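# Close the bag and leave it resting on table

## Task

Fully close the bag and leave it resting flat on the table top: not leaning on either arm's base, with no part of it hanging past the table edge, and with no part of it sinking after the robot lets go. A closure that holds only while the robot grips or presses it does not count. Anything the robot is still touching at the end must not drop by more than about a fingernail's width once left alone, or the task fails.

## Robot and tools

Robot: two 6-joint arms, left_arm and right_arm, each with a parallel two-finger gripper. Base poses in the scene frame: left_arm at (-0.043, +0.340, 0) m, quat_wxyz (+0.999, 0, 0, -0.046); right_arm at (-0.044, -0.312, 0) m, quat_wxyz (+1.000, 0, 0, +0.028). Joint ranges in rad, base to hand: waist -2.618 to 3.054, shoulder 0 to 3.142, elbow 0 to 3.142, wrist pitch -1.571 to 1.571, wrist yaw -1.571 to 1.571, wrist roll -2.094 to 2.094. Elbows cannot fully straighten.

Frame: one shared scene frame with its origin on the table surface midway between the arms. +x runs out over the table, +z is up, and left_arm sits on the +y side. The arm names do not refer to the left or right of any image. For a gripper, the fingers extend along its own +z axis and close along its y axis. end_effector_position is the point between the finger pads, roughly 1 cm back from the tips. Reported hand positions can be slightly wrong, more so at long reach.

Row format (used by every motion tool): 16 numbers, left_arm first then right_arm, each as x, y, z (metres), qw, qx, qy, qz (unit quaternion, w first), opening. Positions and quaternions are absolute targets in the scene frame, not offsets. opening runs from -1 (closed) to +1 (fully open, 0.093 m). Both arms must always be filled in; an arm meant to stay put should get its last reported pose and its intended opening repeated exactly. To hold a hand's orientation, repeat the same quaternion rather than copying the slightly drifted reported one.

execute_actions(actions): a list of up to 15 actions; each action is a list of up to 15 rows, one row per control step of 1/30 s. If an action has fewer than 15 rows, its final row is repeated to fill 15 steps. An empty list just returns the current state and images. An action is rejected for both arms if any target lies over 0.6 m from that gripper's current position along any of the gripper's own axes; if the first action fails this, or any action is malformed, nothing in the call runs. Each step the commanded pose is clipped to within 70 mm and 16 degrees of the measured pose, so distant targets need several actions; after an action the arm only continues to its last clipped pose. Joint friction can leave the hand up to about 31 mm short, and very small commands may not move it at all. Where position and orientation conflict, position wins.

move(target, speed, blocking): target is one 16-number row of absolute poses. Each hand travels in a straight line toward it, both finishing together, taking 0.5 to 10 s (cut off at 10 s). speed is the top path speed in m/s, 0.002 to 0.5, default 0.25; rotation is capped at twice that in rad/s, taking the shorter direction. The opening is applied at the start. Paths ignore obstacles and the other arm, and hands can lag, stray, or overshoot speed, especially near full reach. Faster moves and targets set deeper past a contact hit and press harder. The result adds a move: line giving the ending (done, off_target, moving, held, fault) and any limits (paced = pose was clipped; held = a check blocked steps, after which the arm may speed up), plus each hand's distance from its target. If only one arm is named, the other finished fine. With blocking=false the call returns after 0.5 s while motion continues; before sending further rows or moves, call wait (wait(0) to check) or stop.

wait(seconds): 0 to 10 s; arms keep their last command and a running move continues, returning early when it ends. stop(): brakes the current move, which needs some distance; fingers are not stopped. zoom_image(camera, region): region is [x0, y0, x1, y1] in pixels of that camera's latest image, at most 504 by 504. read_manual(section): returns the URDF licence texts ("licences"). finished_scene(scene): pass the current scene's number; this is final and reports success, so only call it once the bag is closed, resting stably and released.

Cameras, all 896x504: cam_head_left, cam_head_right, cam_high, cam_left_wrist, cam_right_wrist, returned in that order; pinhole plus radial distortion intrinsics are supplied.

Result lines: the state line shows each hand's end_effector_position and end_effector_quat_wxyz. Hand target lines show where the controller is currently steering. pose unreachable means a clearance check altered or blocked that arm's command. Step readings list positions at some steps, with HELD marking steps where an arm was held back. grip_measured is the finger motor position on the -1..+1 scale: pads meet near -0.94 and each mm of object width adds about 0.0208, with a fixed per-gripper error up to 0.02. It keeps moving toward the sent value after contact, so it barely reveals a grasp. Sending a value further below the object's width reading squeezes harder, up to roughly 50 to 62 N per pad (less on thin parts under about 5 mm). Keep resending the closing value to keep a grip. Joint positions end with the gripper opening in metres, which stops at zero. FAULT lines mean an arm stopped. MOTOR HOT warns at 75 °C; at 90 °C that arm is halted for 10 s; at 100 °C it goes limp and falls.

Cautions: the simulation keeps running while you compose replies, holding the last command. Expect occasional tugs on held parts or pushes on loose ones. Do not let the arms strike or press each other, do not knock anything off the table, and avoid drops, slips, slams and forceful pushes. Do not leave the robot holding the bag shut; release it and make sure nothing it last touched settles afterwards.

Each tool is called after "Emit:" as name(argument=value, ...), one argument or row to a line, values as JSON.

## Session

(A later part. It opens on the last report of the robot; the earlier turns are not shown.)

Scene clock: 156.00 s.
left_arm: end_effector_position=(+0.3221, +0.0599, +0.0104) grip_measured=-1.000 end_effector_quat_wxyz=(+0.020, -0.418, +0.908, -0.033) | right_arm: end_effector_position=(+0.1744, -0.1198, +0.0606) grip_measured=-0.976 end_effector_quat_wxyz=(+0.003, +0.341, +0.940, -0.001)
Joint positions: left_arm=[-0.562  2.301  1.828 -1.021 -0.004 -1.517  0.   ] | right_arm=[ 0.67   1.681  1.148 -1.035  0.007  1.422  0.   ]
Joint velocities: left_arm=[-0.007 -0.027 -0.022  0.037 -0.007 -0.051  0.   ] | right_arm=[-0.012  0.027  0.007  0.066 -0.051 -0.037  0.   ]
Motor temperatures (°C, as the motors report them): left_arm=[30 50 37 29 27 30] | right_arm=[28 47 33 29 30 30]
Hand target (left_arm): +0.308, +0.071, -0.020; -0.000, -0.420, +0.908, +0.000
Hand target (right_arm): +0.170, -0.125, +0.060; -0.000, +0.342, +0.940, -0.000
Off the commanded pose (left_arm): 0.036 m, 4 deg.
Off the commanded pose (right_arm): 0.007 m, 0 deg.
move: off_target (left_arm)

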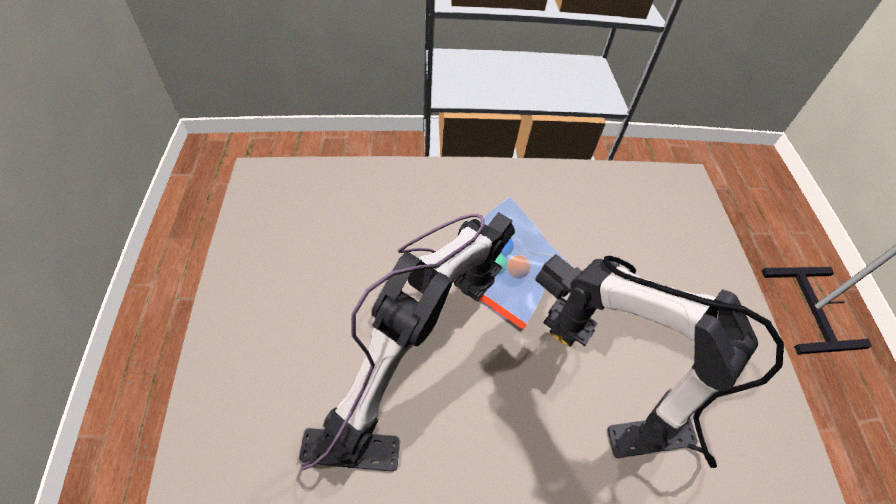

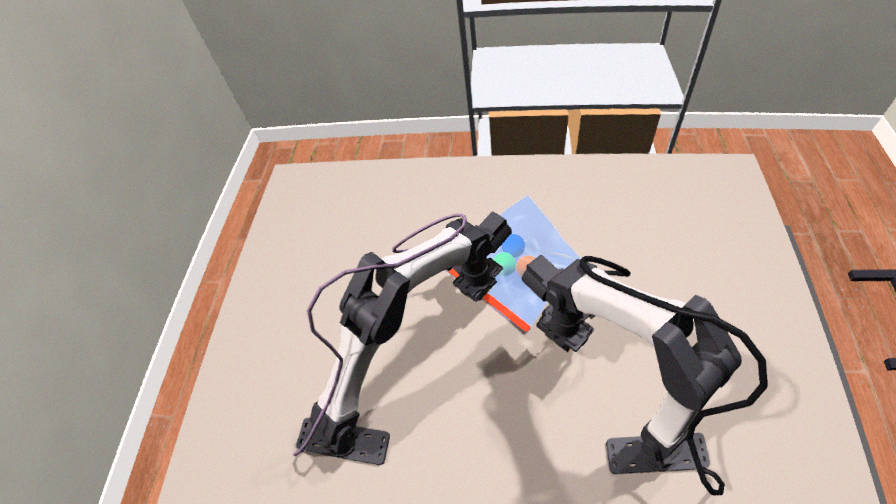

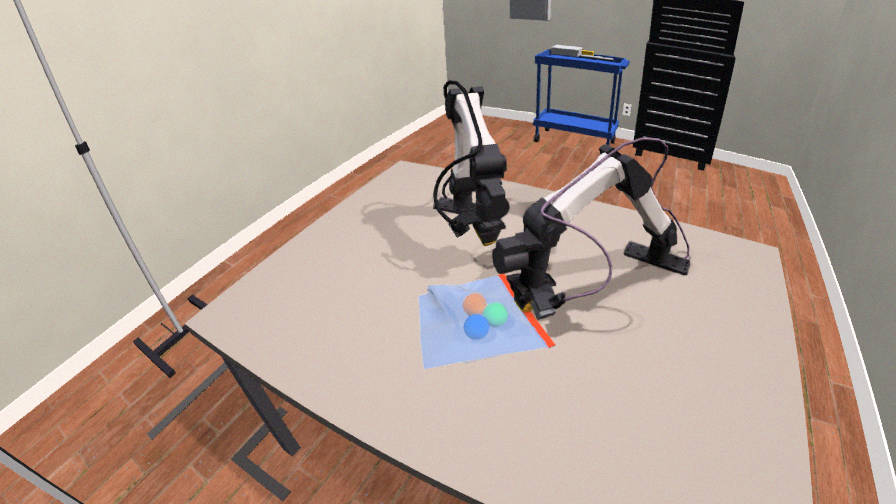

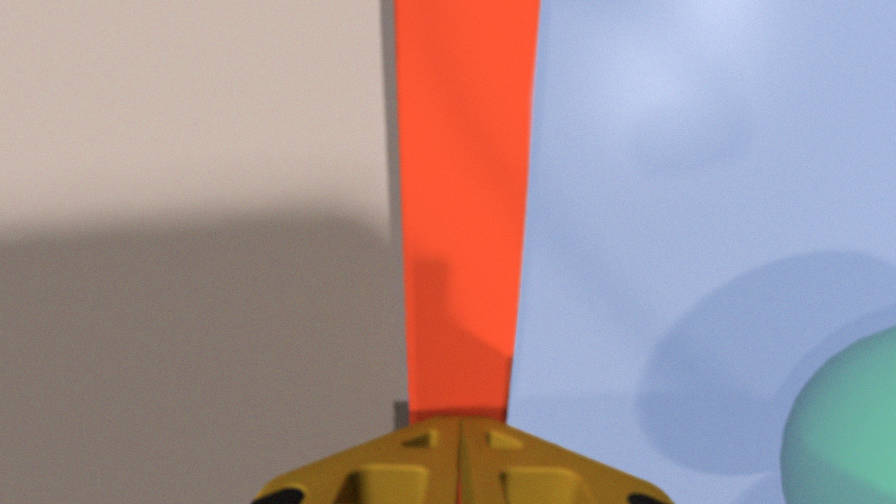

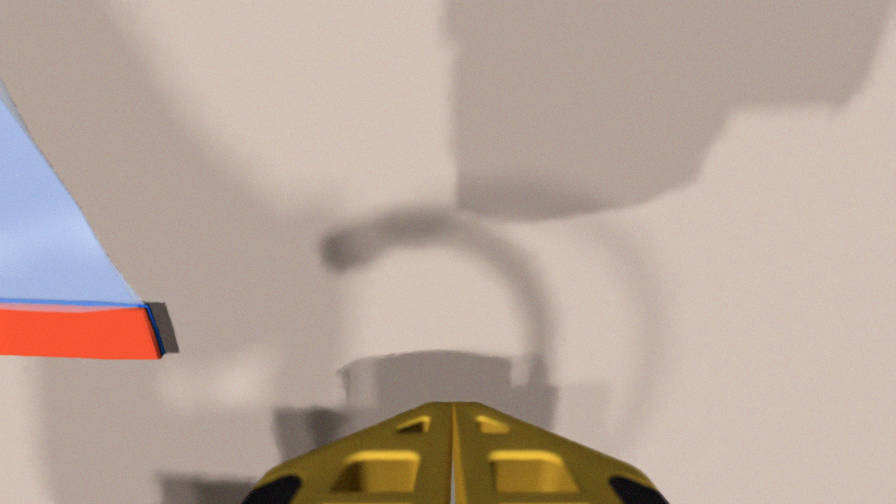

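Emit:
move(
  target=[0.3084,0.0449,0.032,0,-0.42,0.907,0,-1, 0.15,-0.15,0.06,0,0.342,0.940,0,-1],
  speed=0.1,
)

Emit:
move(
  target=[0.3079,0.0489,0.004,0,-0.42,0.907,0,-1, 0.15,-0.15,0.06,0,0.342,0.940,0,-1],
  speed=0.06,
)

Emit:
move(
  target=[0.2979,0.0572,-0.022,0,-0.42,0.907,0,-1, 0.15,-0.15,0.06,0,0.342,0.940,0,-1],
  speed=0.06,
)

Scene clock: 159.03 s.
left_arm: end_effector_position=(+0.3096, +0.0473, +0.0359) grip_measured=-1.000 end_effector_quat_wxyz=(+0.005, -0.418, +0.908, -0.006) | right_arm: end_effector_position=(+0.1550, -0.1448, +0.0615) grip_measured=-0.976 end_effector_quat_wxyz=(+0.004, +0.341, +0.940, +0.000)
Joint positions: left_arm=[-0.6    2.341  2.002 -1.217 -0.004 -1.556  0.   ] | right_arm=[ 0.647  1.562  1.026 -1.03   0.007  1.4    0.   ]
Joint velocities: left_arm=[-0.012  0.002 -0.007 -0.007 -0.022  0.007  0.   ] | right_arm=[ 0.007 -0.017  0.022  0.037  0.066 -0.066  0.   ]
Motor temperatures (°C, as the motors report them): left_arm=[30 50 37 29 27 30] | right_arm=[28 47 33 29 30 30]
Hand target (left_arm): +0.309, +0.045, +0.032; +0.001, -0.420, +0.908, -0.000
Hand target (right_arm): +0.150, -0.150, +0.060; +0.000, +0.342, +0.940, -0.000
Off the commanded pose (left_arm): 0.005 m, 1 deg.
Off the commanded pose (right_arm): 0.007 m, 0 deg.
move: done

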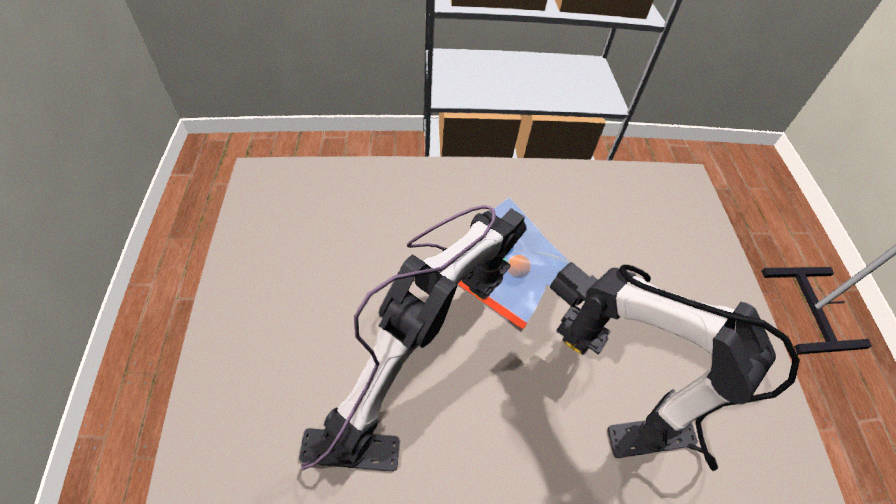

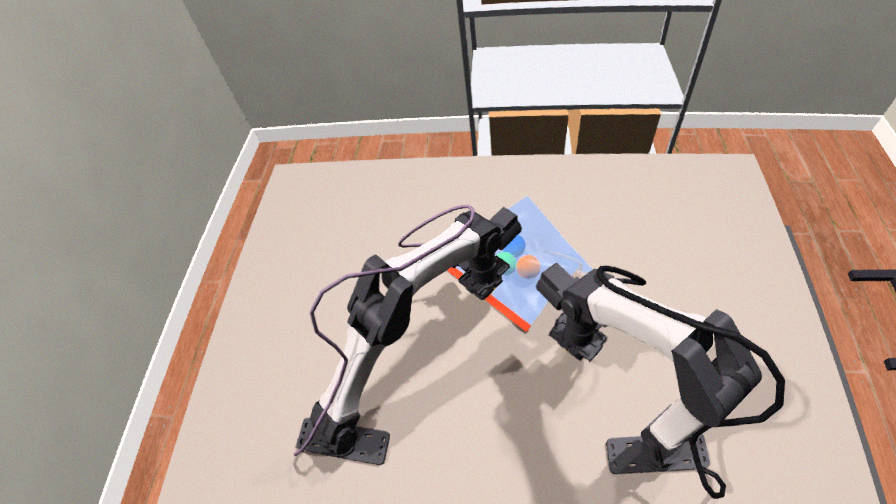

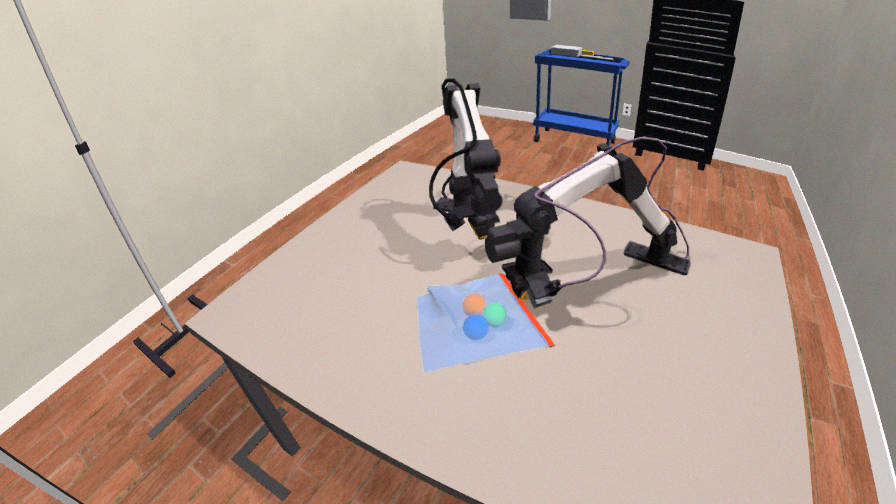

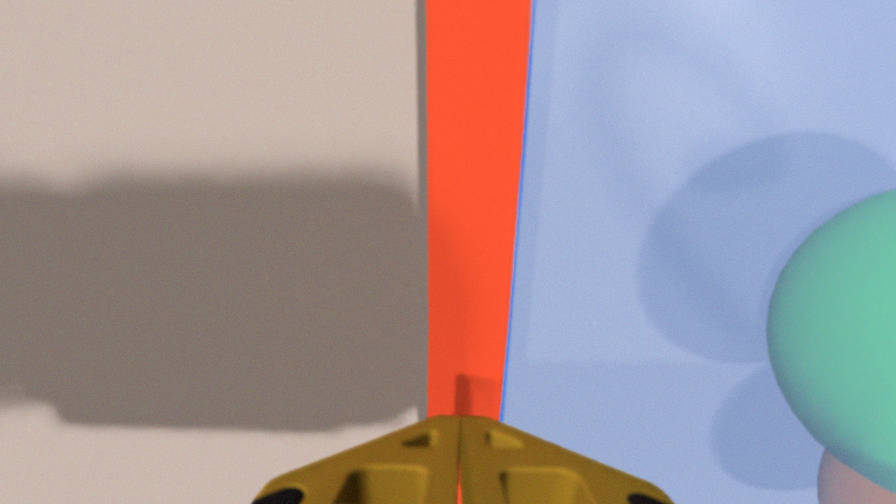

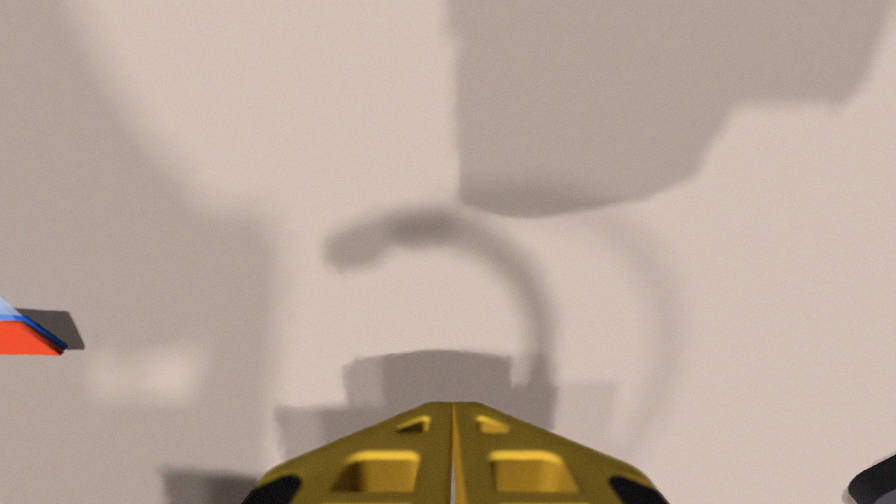

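Scene clock: 160.00 s.
left_arm: end_effector_position=(+0.3132, +0.0443, +0.0227) grip_measured=-1.000 end_effector_quat_wxyz=(+0.011, -0.418, +0.908, -0.018) | right_arm: end_effector_position=(+0.1550, -0.1448, +0.0615) grip_measured=-0.976 end_effector_quat_wxyz=(+0.004, +0.341, +0.940, +0.000)
Joint positions: left_arm=[-0.6    2.341  1.949 -1.138 -0.004 -1.556  0.   ] | right_arm=[ 0.647  1.562  1.026 -1.03   0.007  1.4    0.   ]
Joint velocities: left_arm=[-0.017 -0.007  0.007  0.007 -0.007 -0.11   0.   ] | right_arm=[ 0.002  0.007 -0.007 -0.037  0.022 -0.007  0.   ]
Motor temperatures (°C, as the motors report them): left_arm=[30 50 37 29 27 30] | right_arm=[28 47 33 29 30 30]
Hand target (left_arm): +0.307, +0.049, +0.005; -0.000, -0.420, +0.907, +0.000
Hand target (right_arm): +0.150, -0.150, +0.060; -0.000, +0.342, +0.940, -0.000
Off the commanded pose (left_arm): 0.020 m, 2 deg.
Off the commanded pose (right_arm): 0.007 m, 0 deg.
move: off_target (left_arm)

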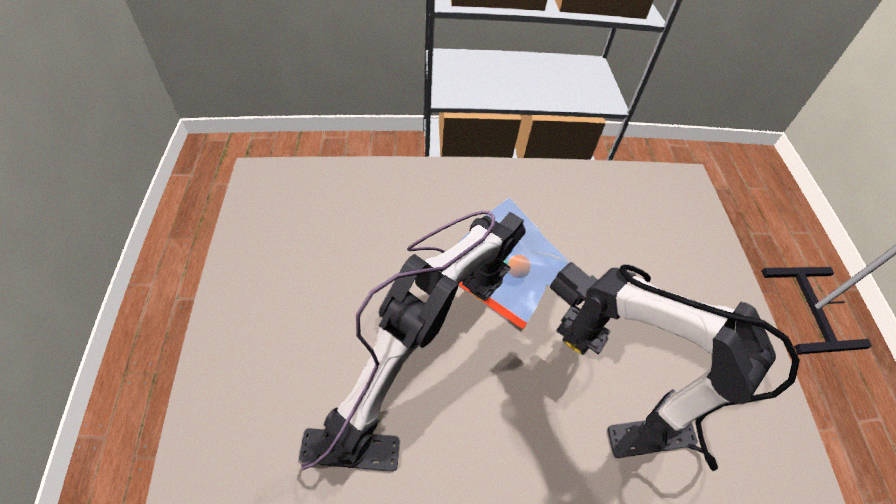

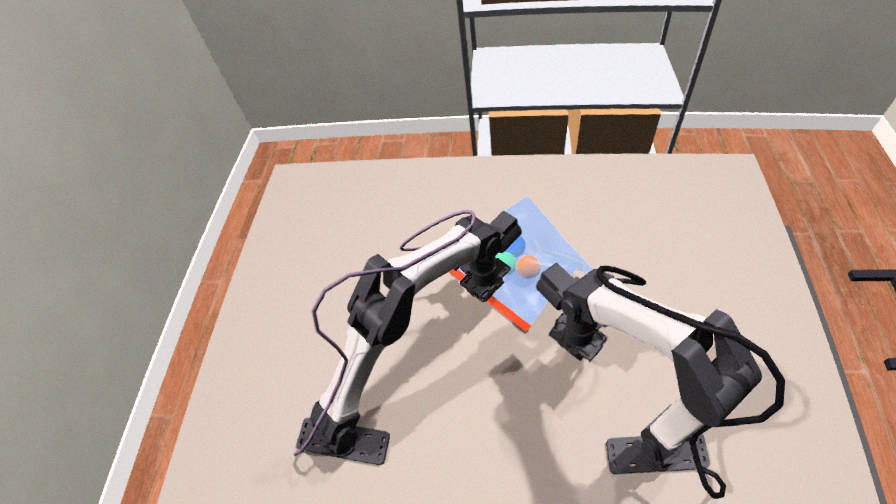

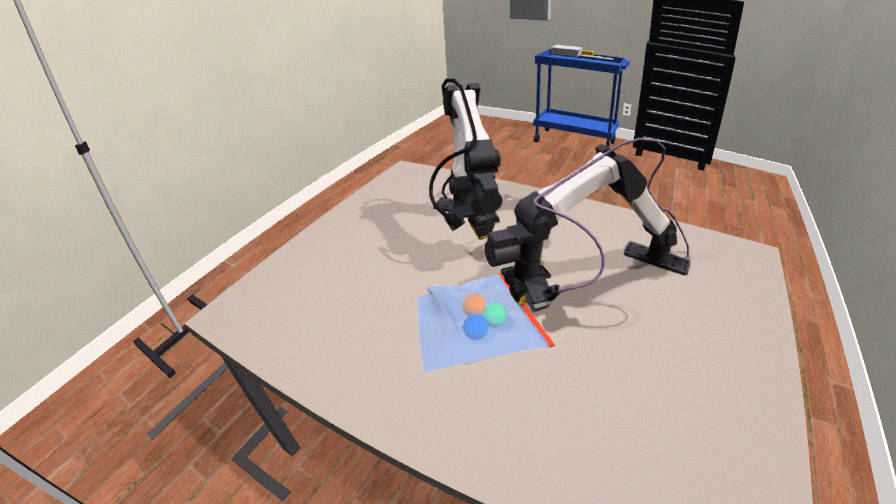

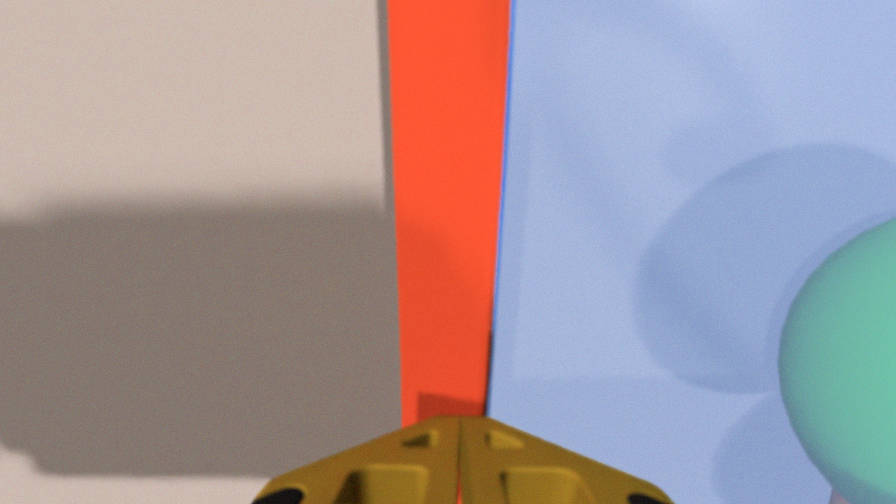

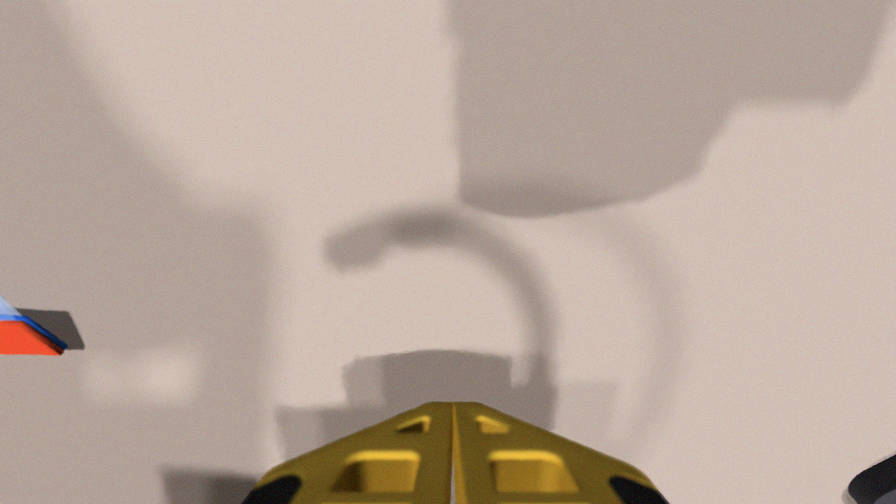

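Scene clock: 161.07 s.
left_arm: end_effector_position=(+0.3107, +0.0464, +0.0103) grip_measured=-1.000 end_effector_quat_wxyz=(+0.019, -0.418, +0.908, -0.034) | right_arm: end_effector_position=(+0.1550, -0.1448, +0.0615) grip_measured=-0.976 end_effector_quat_wxyz=(+0.004, +0.341, +0.940, +0.000)
Joint positions: left_arm=[-0.6    2.298  1.823 -1.018 -0.004 -1.556  0.   ] | right_arm=[ 0.647  1.562  1.026 -1.03   0.007  1.4    0.   ]
Joint velocities: left_arm=[-0.002  0.007 -0.007  0.022 -0.022  0.007  0.   ] | right_arm=[ 0.007  0.012 -0.007 -0.007 -0.037  0.007  0.   ]
Motor temperatures (°C, as the motors report them): left_arm=[30 51 37 29 27 30] | right_arm=[28 47 33 29 30 30]
Hand target (left_arm): +0.296, +0.058, -0.020; -0.000, -0.420, +0.908, +0.000
Hand target (right_arm): +0.150, -0.150, +0.060; -0.000, +0.342, +0.940, -0.000
Off the commanded pose (left_arm): 0.036 m, 4 deg.
Off the commanded pose (right_arm): 0.007 m, 0 deg.
move: off_target (left_arm)

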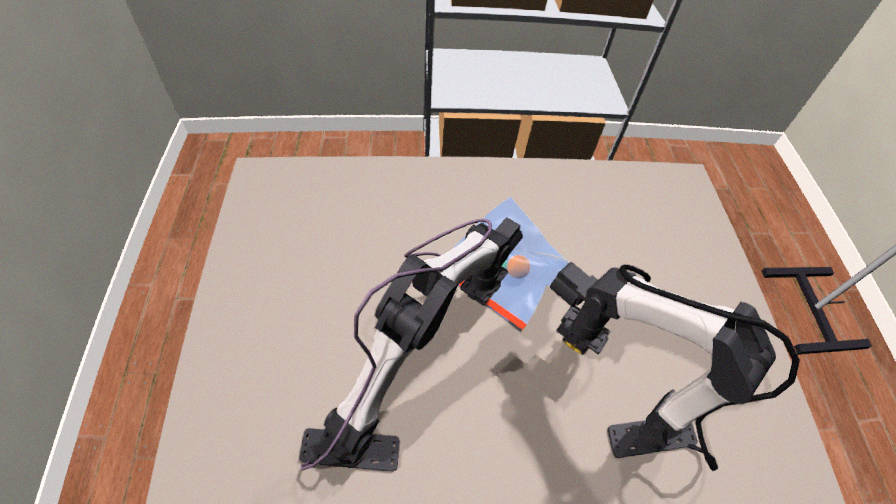

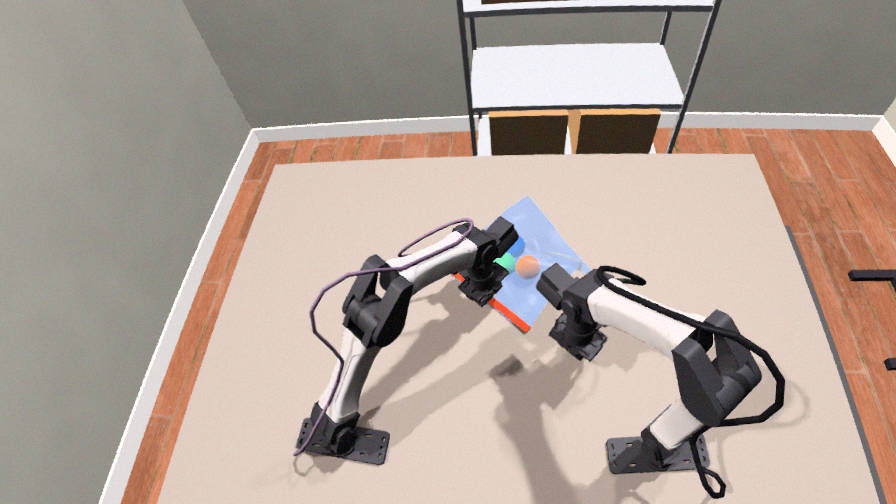

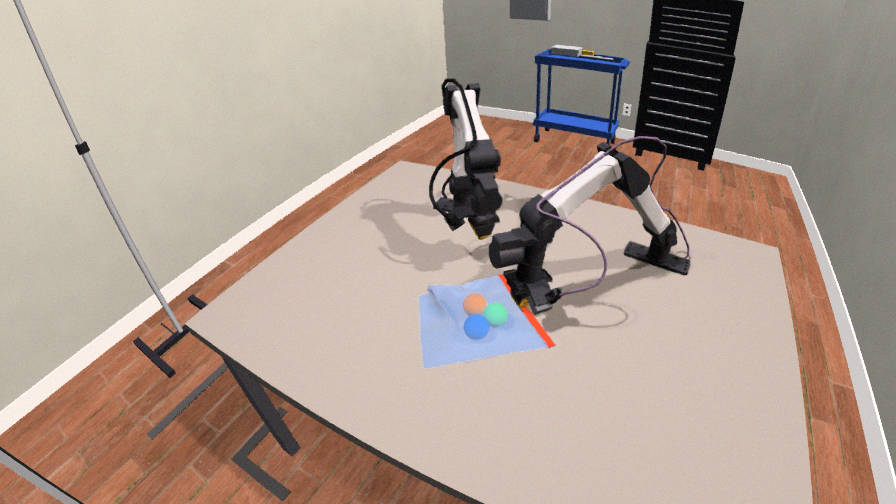

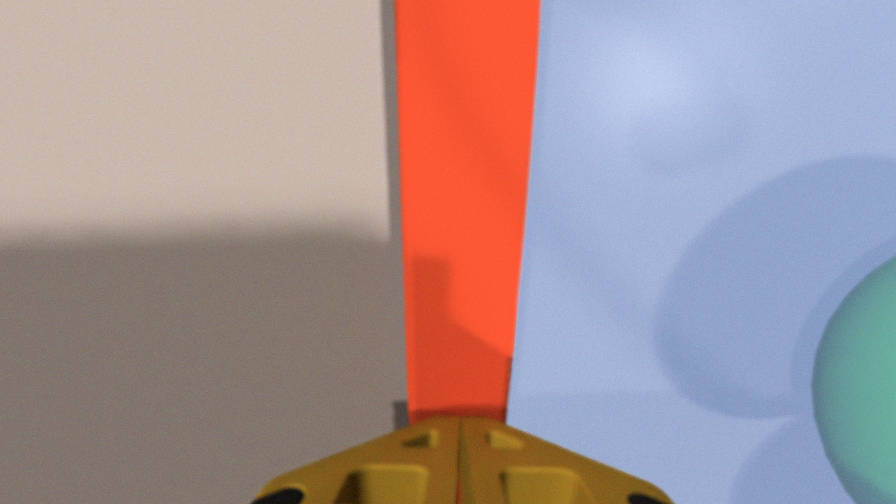

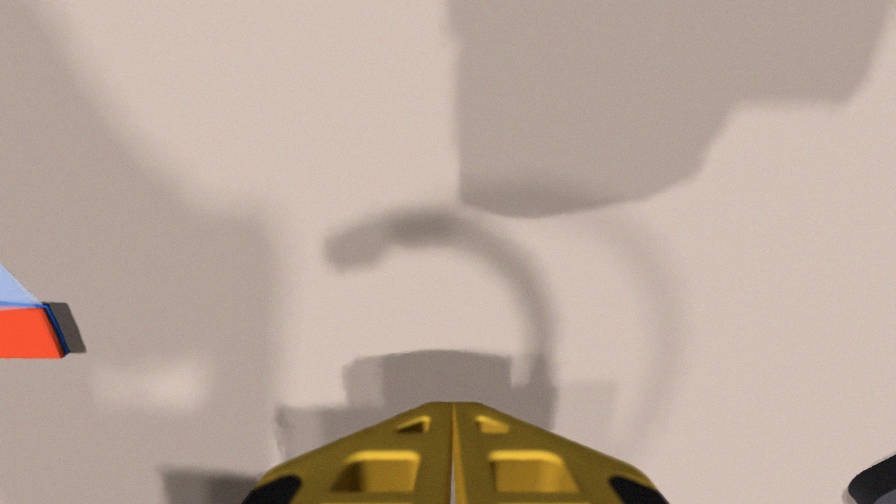

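Emit:
move(
  target=[0.2970,0.0314,0.032,0,-0.42,0.907,0,-1, 0.15,-0.15,0.06,0,0.342,0.940,0,-1],
  speed=0.1,
)

Emit:
move(
  target=[0.2966,0.0355,0.004,0,-0.42,0.907,0,-1, 0.15,-0.15,0.06,0,0.342,0.940,0,-1],
  speed=0.06,
)

Emit:
move(
  target=[0.2869,0.0442,-0.022,0,-0.42,0.907,0,-1, 0.15,-0.15,0.06,0,0.342,0.940,0,-1],
  speed=0.06,
)

Scene clock: 163.17 s.
left_arm: end_effector_position=(+0.2984, +0.0336, +0.0360) grip_measured=-1.000 end_effector_quat_wxyz=(+0.005, -0.418, +0.908, -0.006) | right_arm: end_effector_position=(+0.1550, -0.1448, +0.0615) grip_measured=-0.976 end_effector_quat_wxyz=(+0.004, +0.341, +0.940, +0.000)
Joint positions: left_arm=[-0.639  2.342  2.005 -1.218 -0.004 -1.594  0.   ] | right_arm=[ 0.647  1.562  1.026 -1.03   0.007  1.4    0.   ]
Joint velocities: left_arm=[-0.002 -0.007  0.002  0.022  0.037  0.007  0.   ] | right_arm=[-0.002  0.002 -0.002 -0.022  0.051  0.037  0.   ]
Motor temperatures (°C, as the motors report them): left_arm=[30 51 37 29 27 30] | right_arm=[28 47 33 29 30 30]
Hand target (left_arm): +0.298, +0.031, +0.032; +0.001, -0.420, +0.908, -0.001
Hand target (right_arm): +0.150, -0.150, +0.060; -0.000, +0.342, +0.940, -0.000
Off the commanded pose (left_arm): 0.005 m, 1 deg.
Off the commanded pose (right_arm): 0.007 m, 0 deg.
move: done

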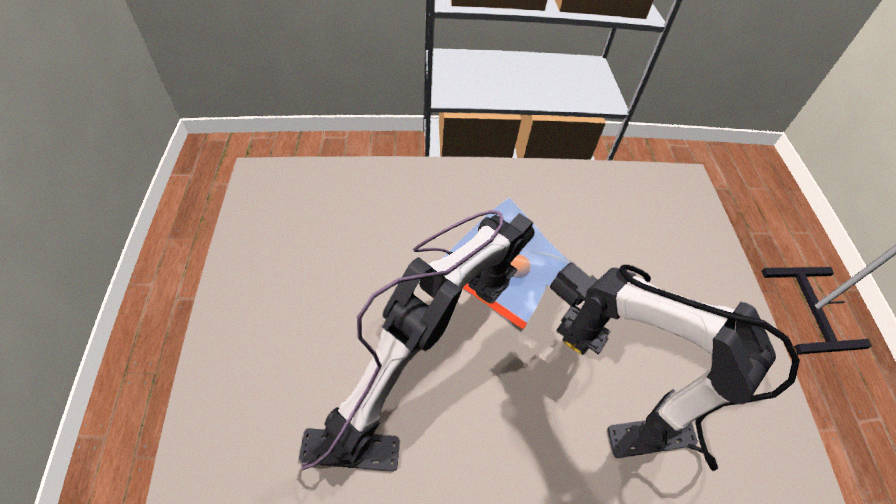

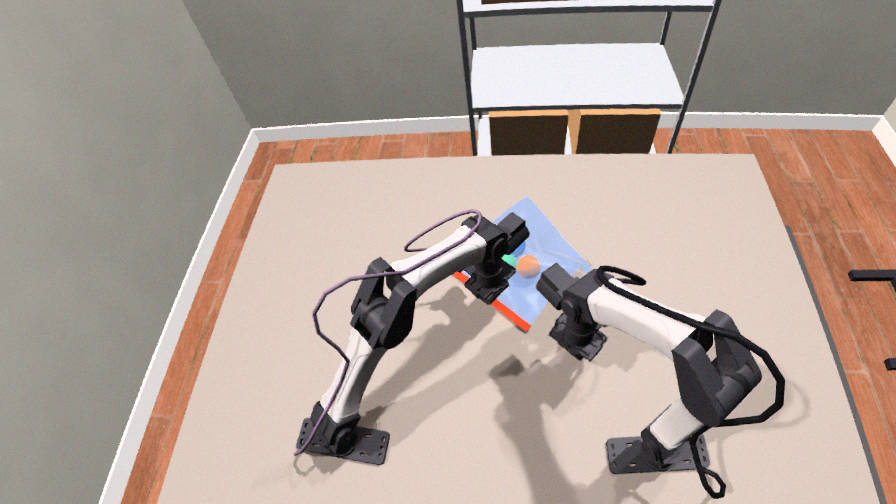

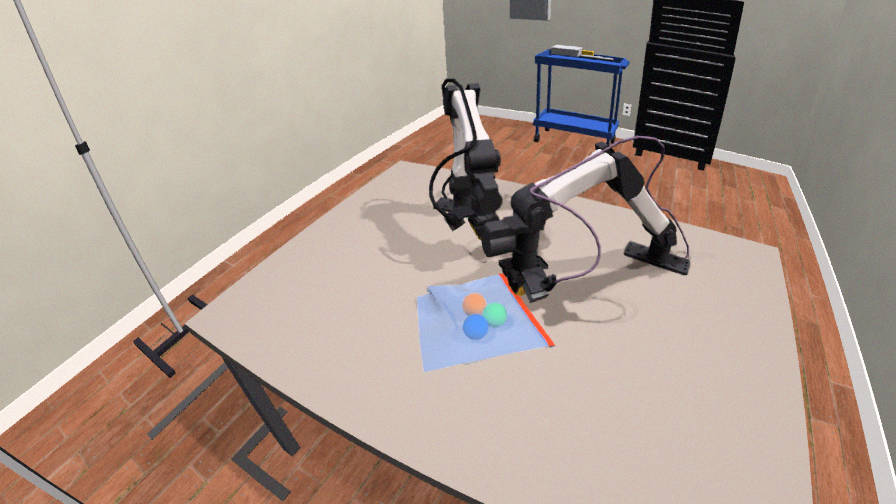

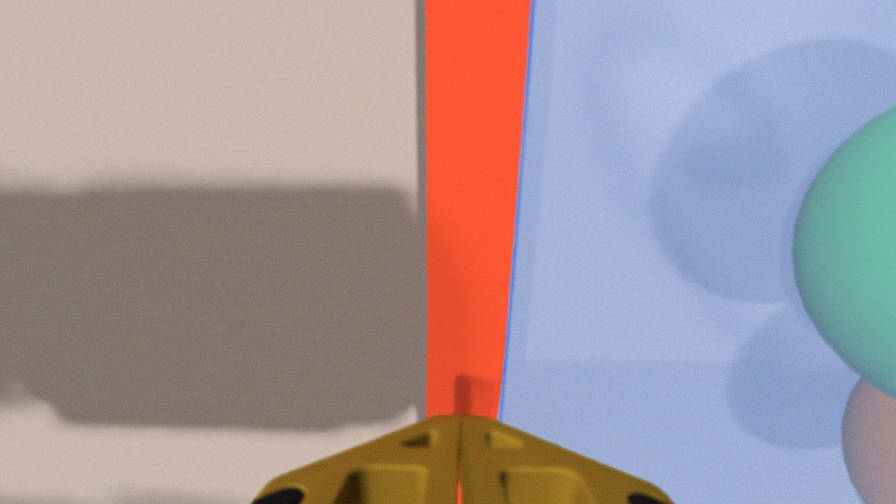

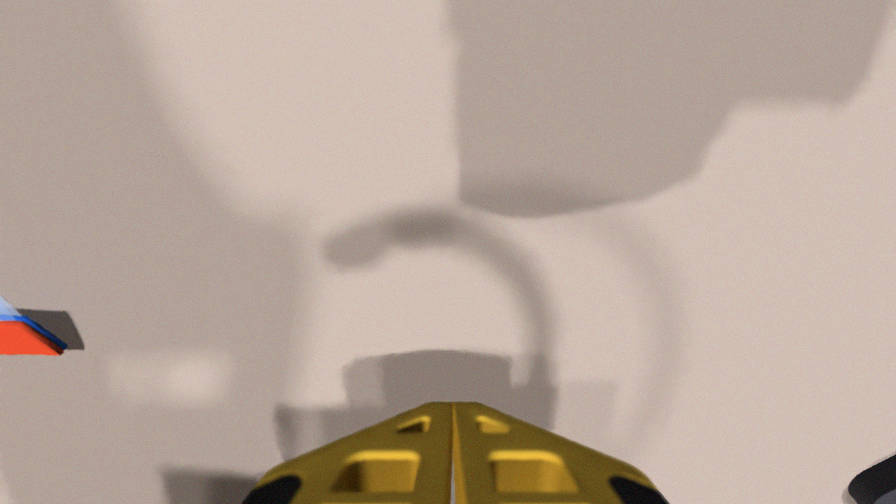

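Scene clock: 164.13 s.
left_arm: end_effector_position=(+0.3017, +0.0307, +0.0225) grip_measured=-1.000 end_effector_quat_wxyz=(+0.010, -0.418, +0.908, -0.018) | right_arm: end_effector_position=(+0.1550, -0.1448, +0.0615) grip_measured=-0.976 end_effector_quat_wxyz=(+0.004, +0.341, +0.940, +0.000)
Joint positions: left_arm=[-0.639  2.342  1.95  -1.138 -0.004 -1.594  0.   ] | right_arm=[ 0.647  1.562  1.026 -1.03   0.007  1.4    0.   ]
Joint velocities: left_arm=[-0.002 -0.002 -0.007  0.022 -0.007 -0.022  0.   ] | right_arm=[-0.012  0.007  0.012  0.007 -0.037 -0.051  0.   ]
Motor temperatures (°C, as the motors report them): left_arm=[30 51 37 29 27 30] | right_arm=[28 47 33 29 30 30]
Hand target (left_arm): +0.296, +0.036, +0.005; -0.000, -0.420, +0.907, +0.000
Hand target (right_arm): +0.150, -0.150, +0.060; -0.000, +0.342, +0.940, -0.000
Off the commanded pose (left_arm): 0.020 m, 2 deg.
Off the commanded pose (right_arm): 0.007 m, 0 deg.
move: off_target (left_arm)

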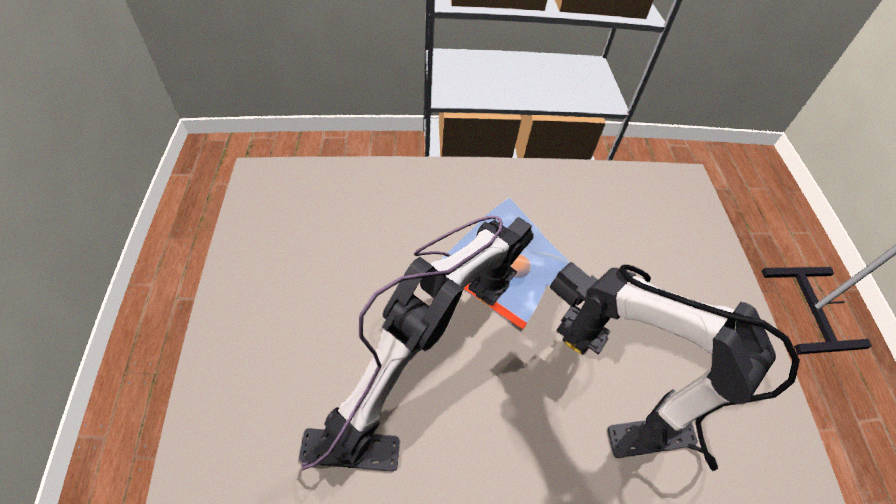

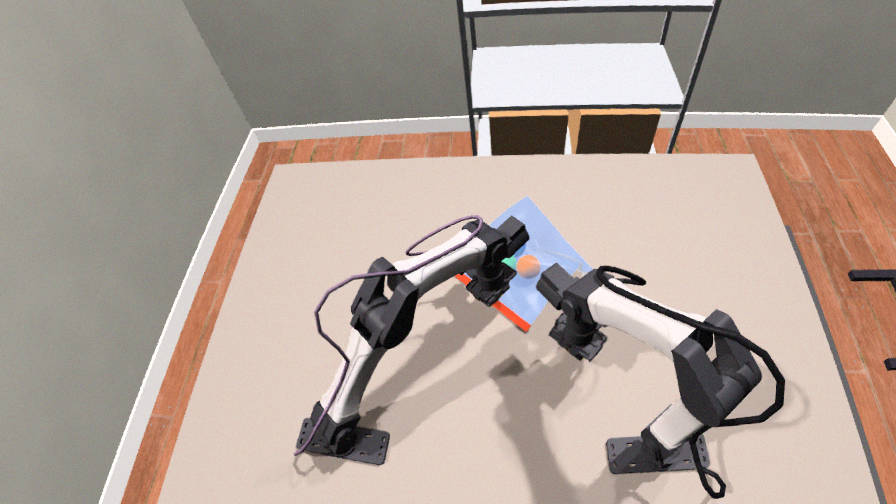

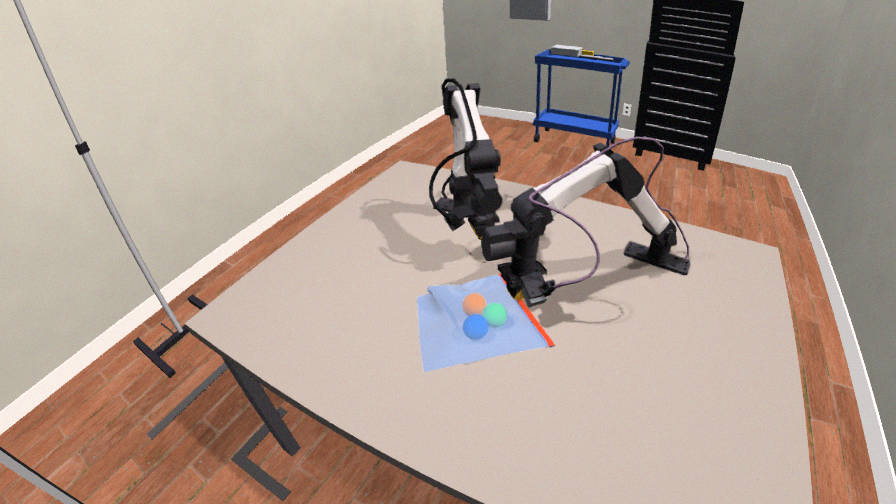

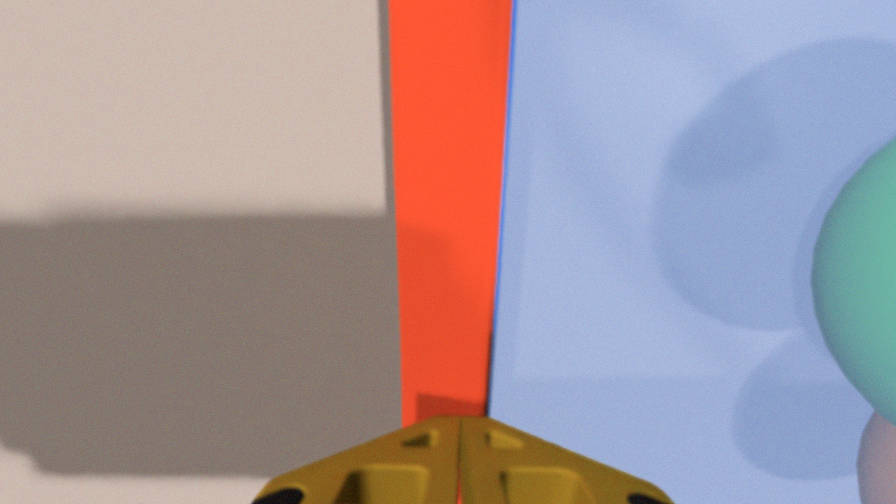

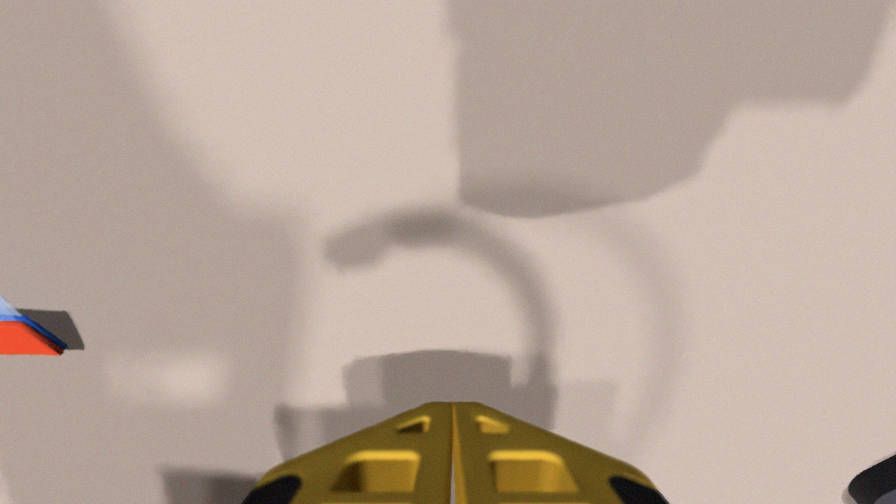

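Scene clock: 165.20 s.
left_arm: end_effector_position=(+0.2993, +0.0328, +0.0103) grip_measured=-1.000 end_effector_quat_wxyz=(+0.017, -0.418, +0.908, -0.035) | right_arm: end_effector_position=(+0.1550, -0.1448, +0.0615) grip_measured=-0.976 end_effector_quat_wxyz=(+0.004, +0.341, +0.940, +0.000)
Joint positions: left_arm=[-0.639  2.299  1.825 -1.018 -0.004 -1.594  0.   ] | right_arm=[ 0.647  1.562  1.026 -1.03   0.007  1.4    0.   ]
Joint velocities: left_arm=[-0.007 -0.012  0.002  0.066  0.007 -0.022  0.   ] | right_arm=[-0.002  0.002 -0.007  0.066 -0.022 -0.066  0.   ]
Motor temperatures (°C, as the motors report them): left_arm=[30 51 37 29 27 30] | right_arm=[28 47 33 29 30 30]
Hand target (left_arm): +0.285, +0.045, -0.020; -0.000, -0.420, +0.908, +0.000
Hand target (right_arm): +0.150, -0.150, +0.060; -0.000, +0.342, +0.940, -0.000
Off the commanded pose (left_arm): 0.036 m, 4 deg.
Off the commanded pose (right_arm): 0.007 m, 0 deg.
move: off_target (left_arm)

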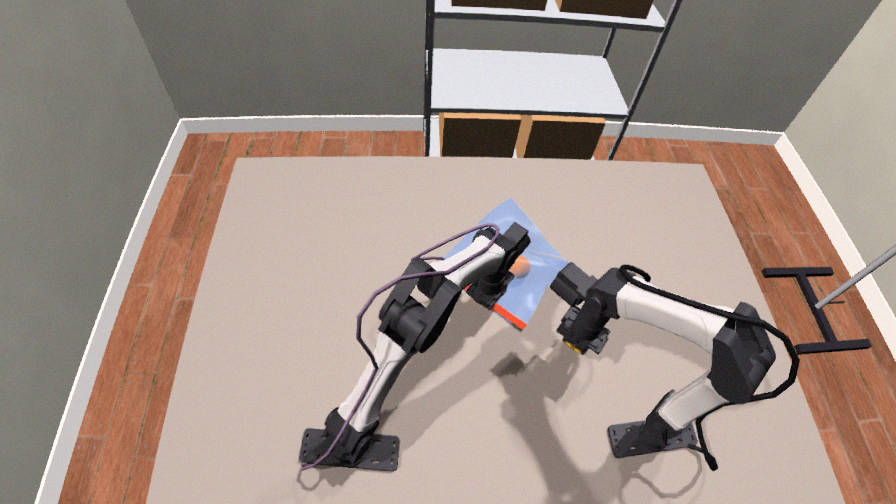

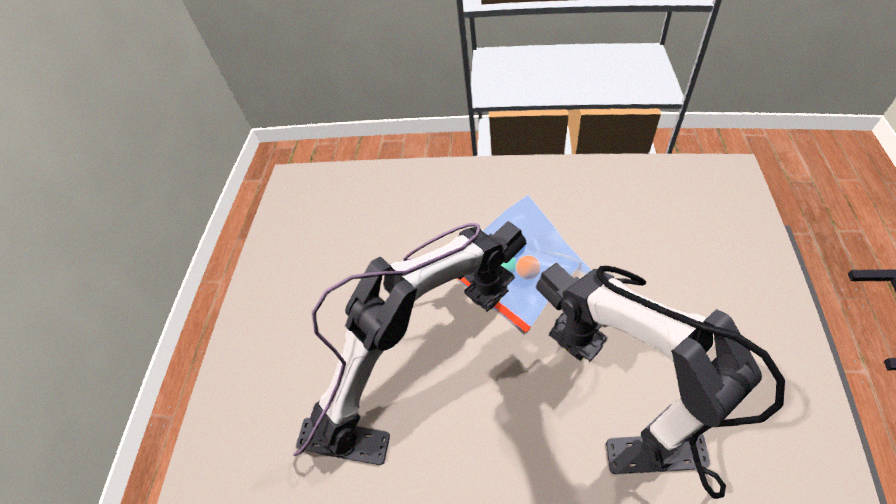

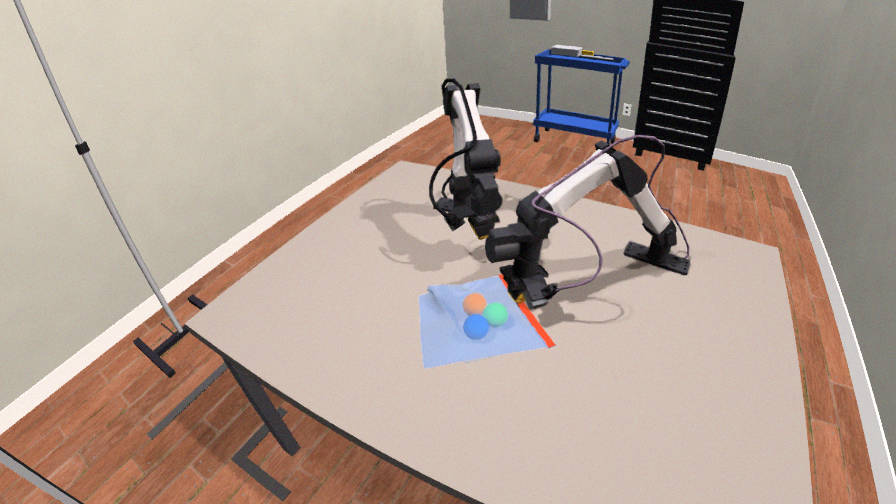

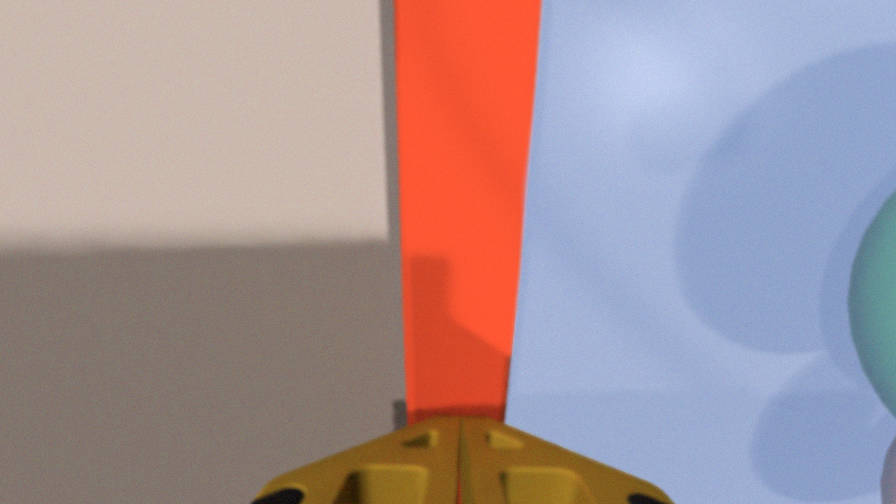

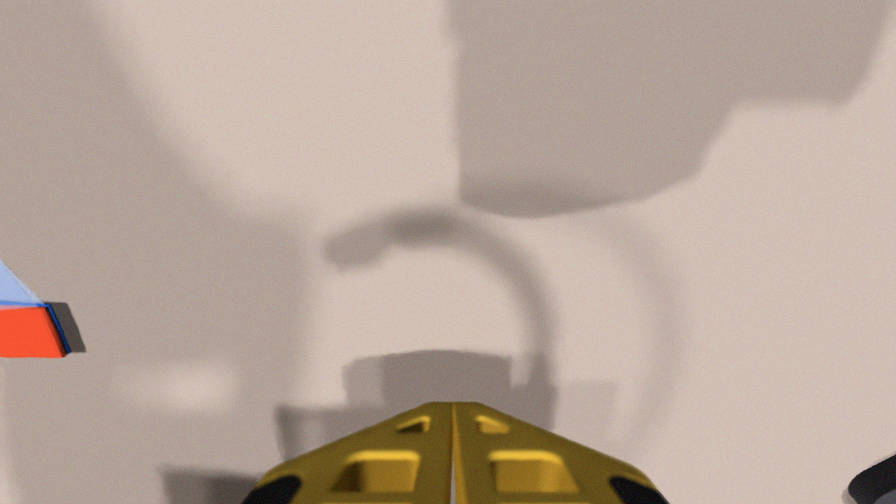

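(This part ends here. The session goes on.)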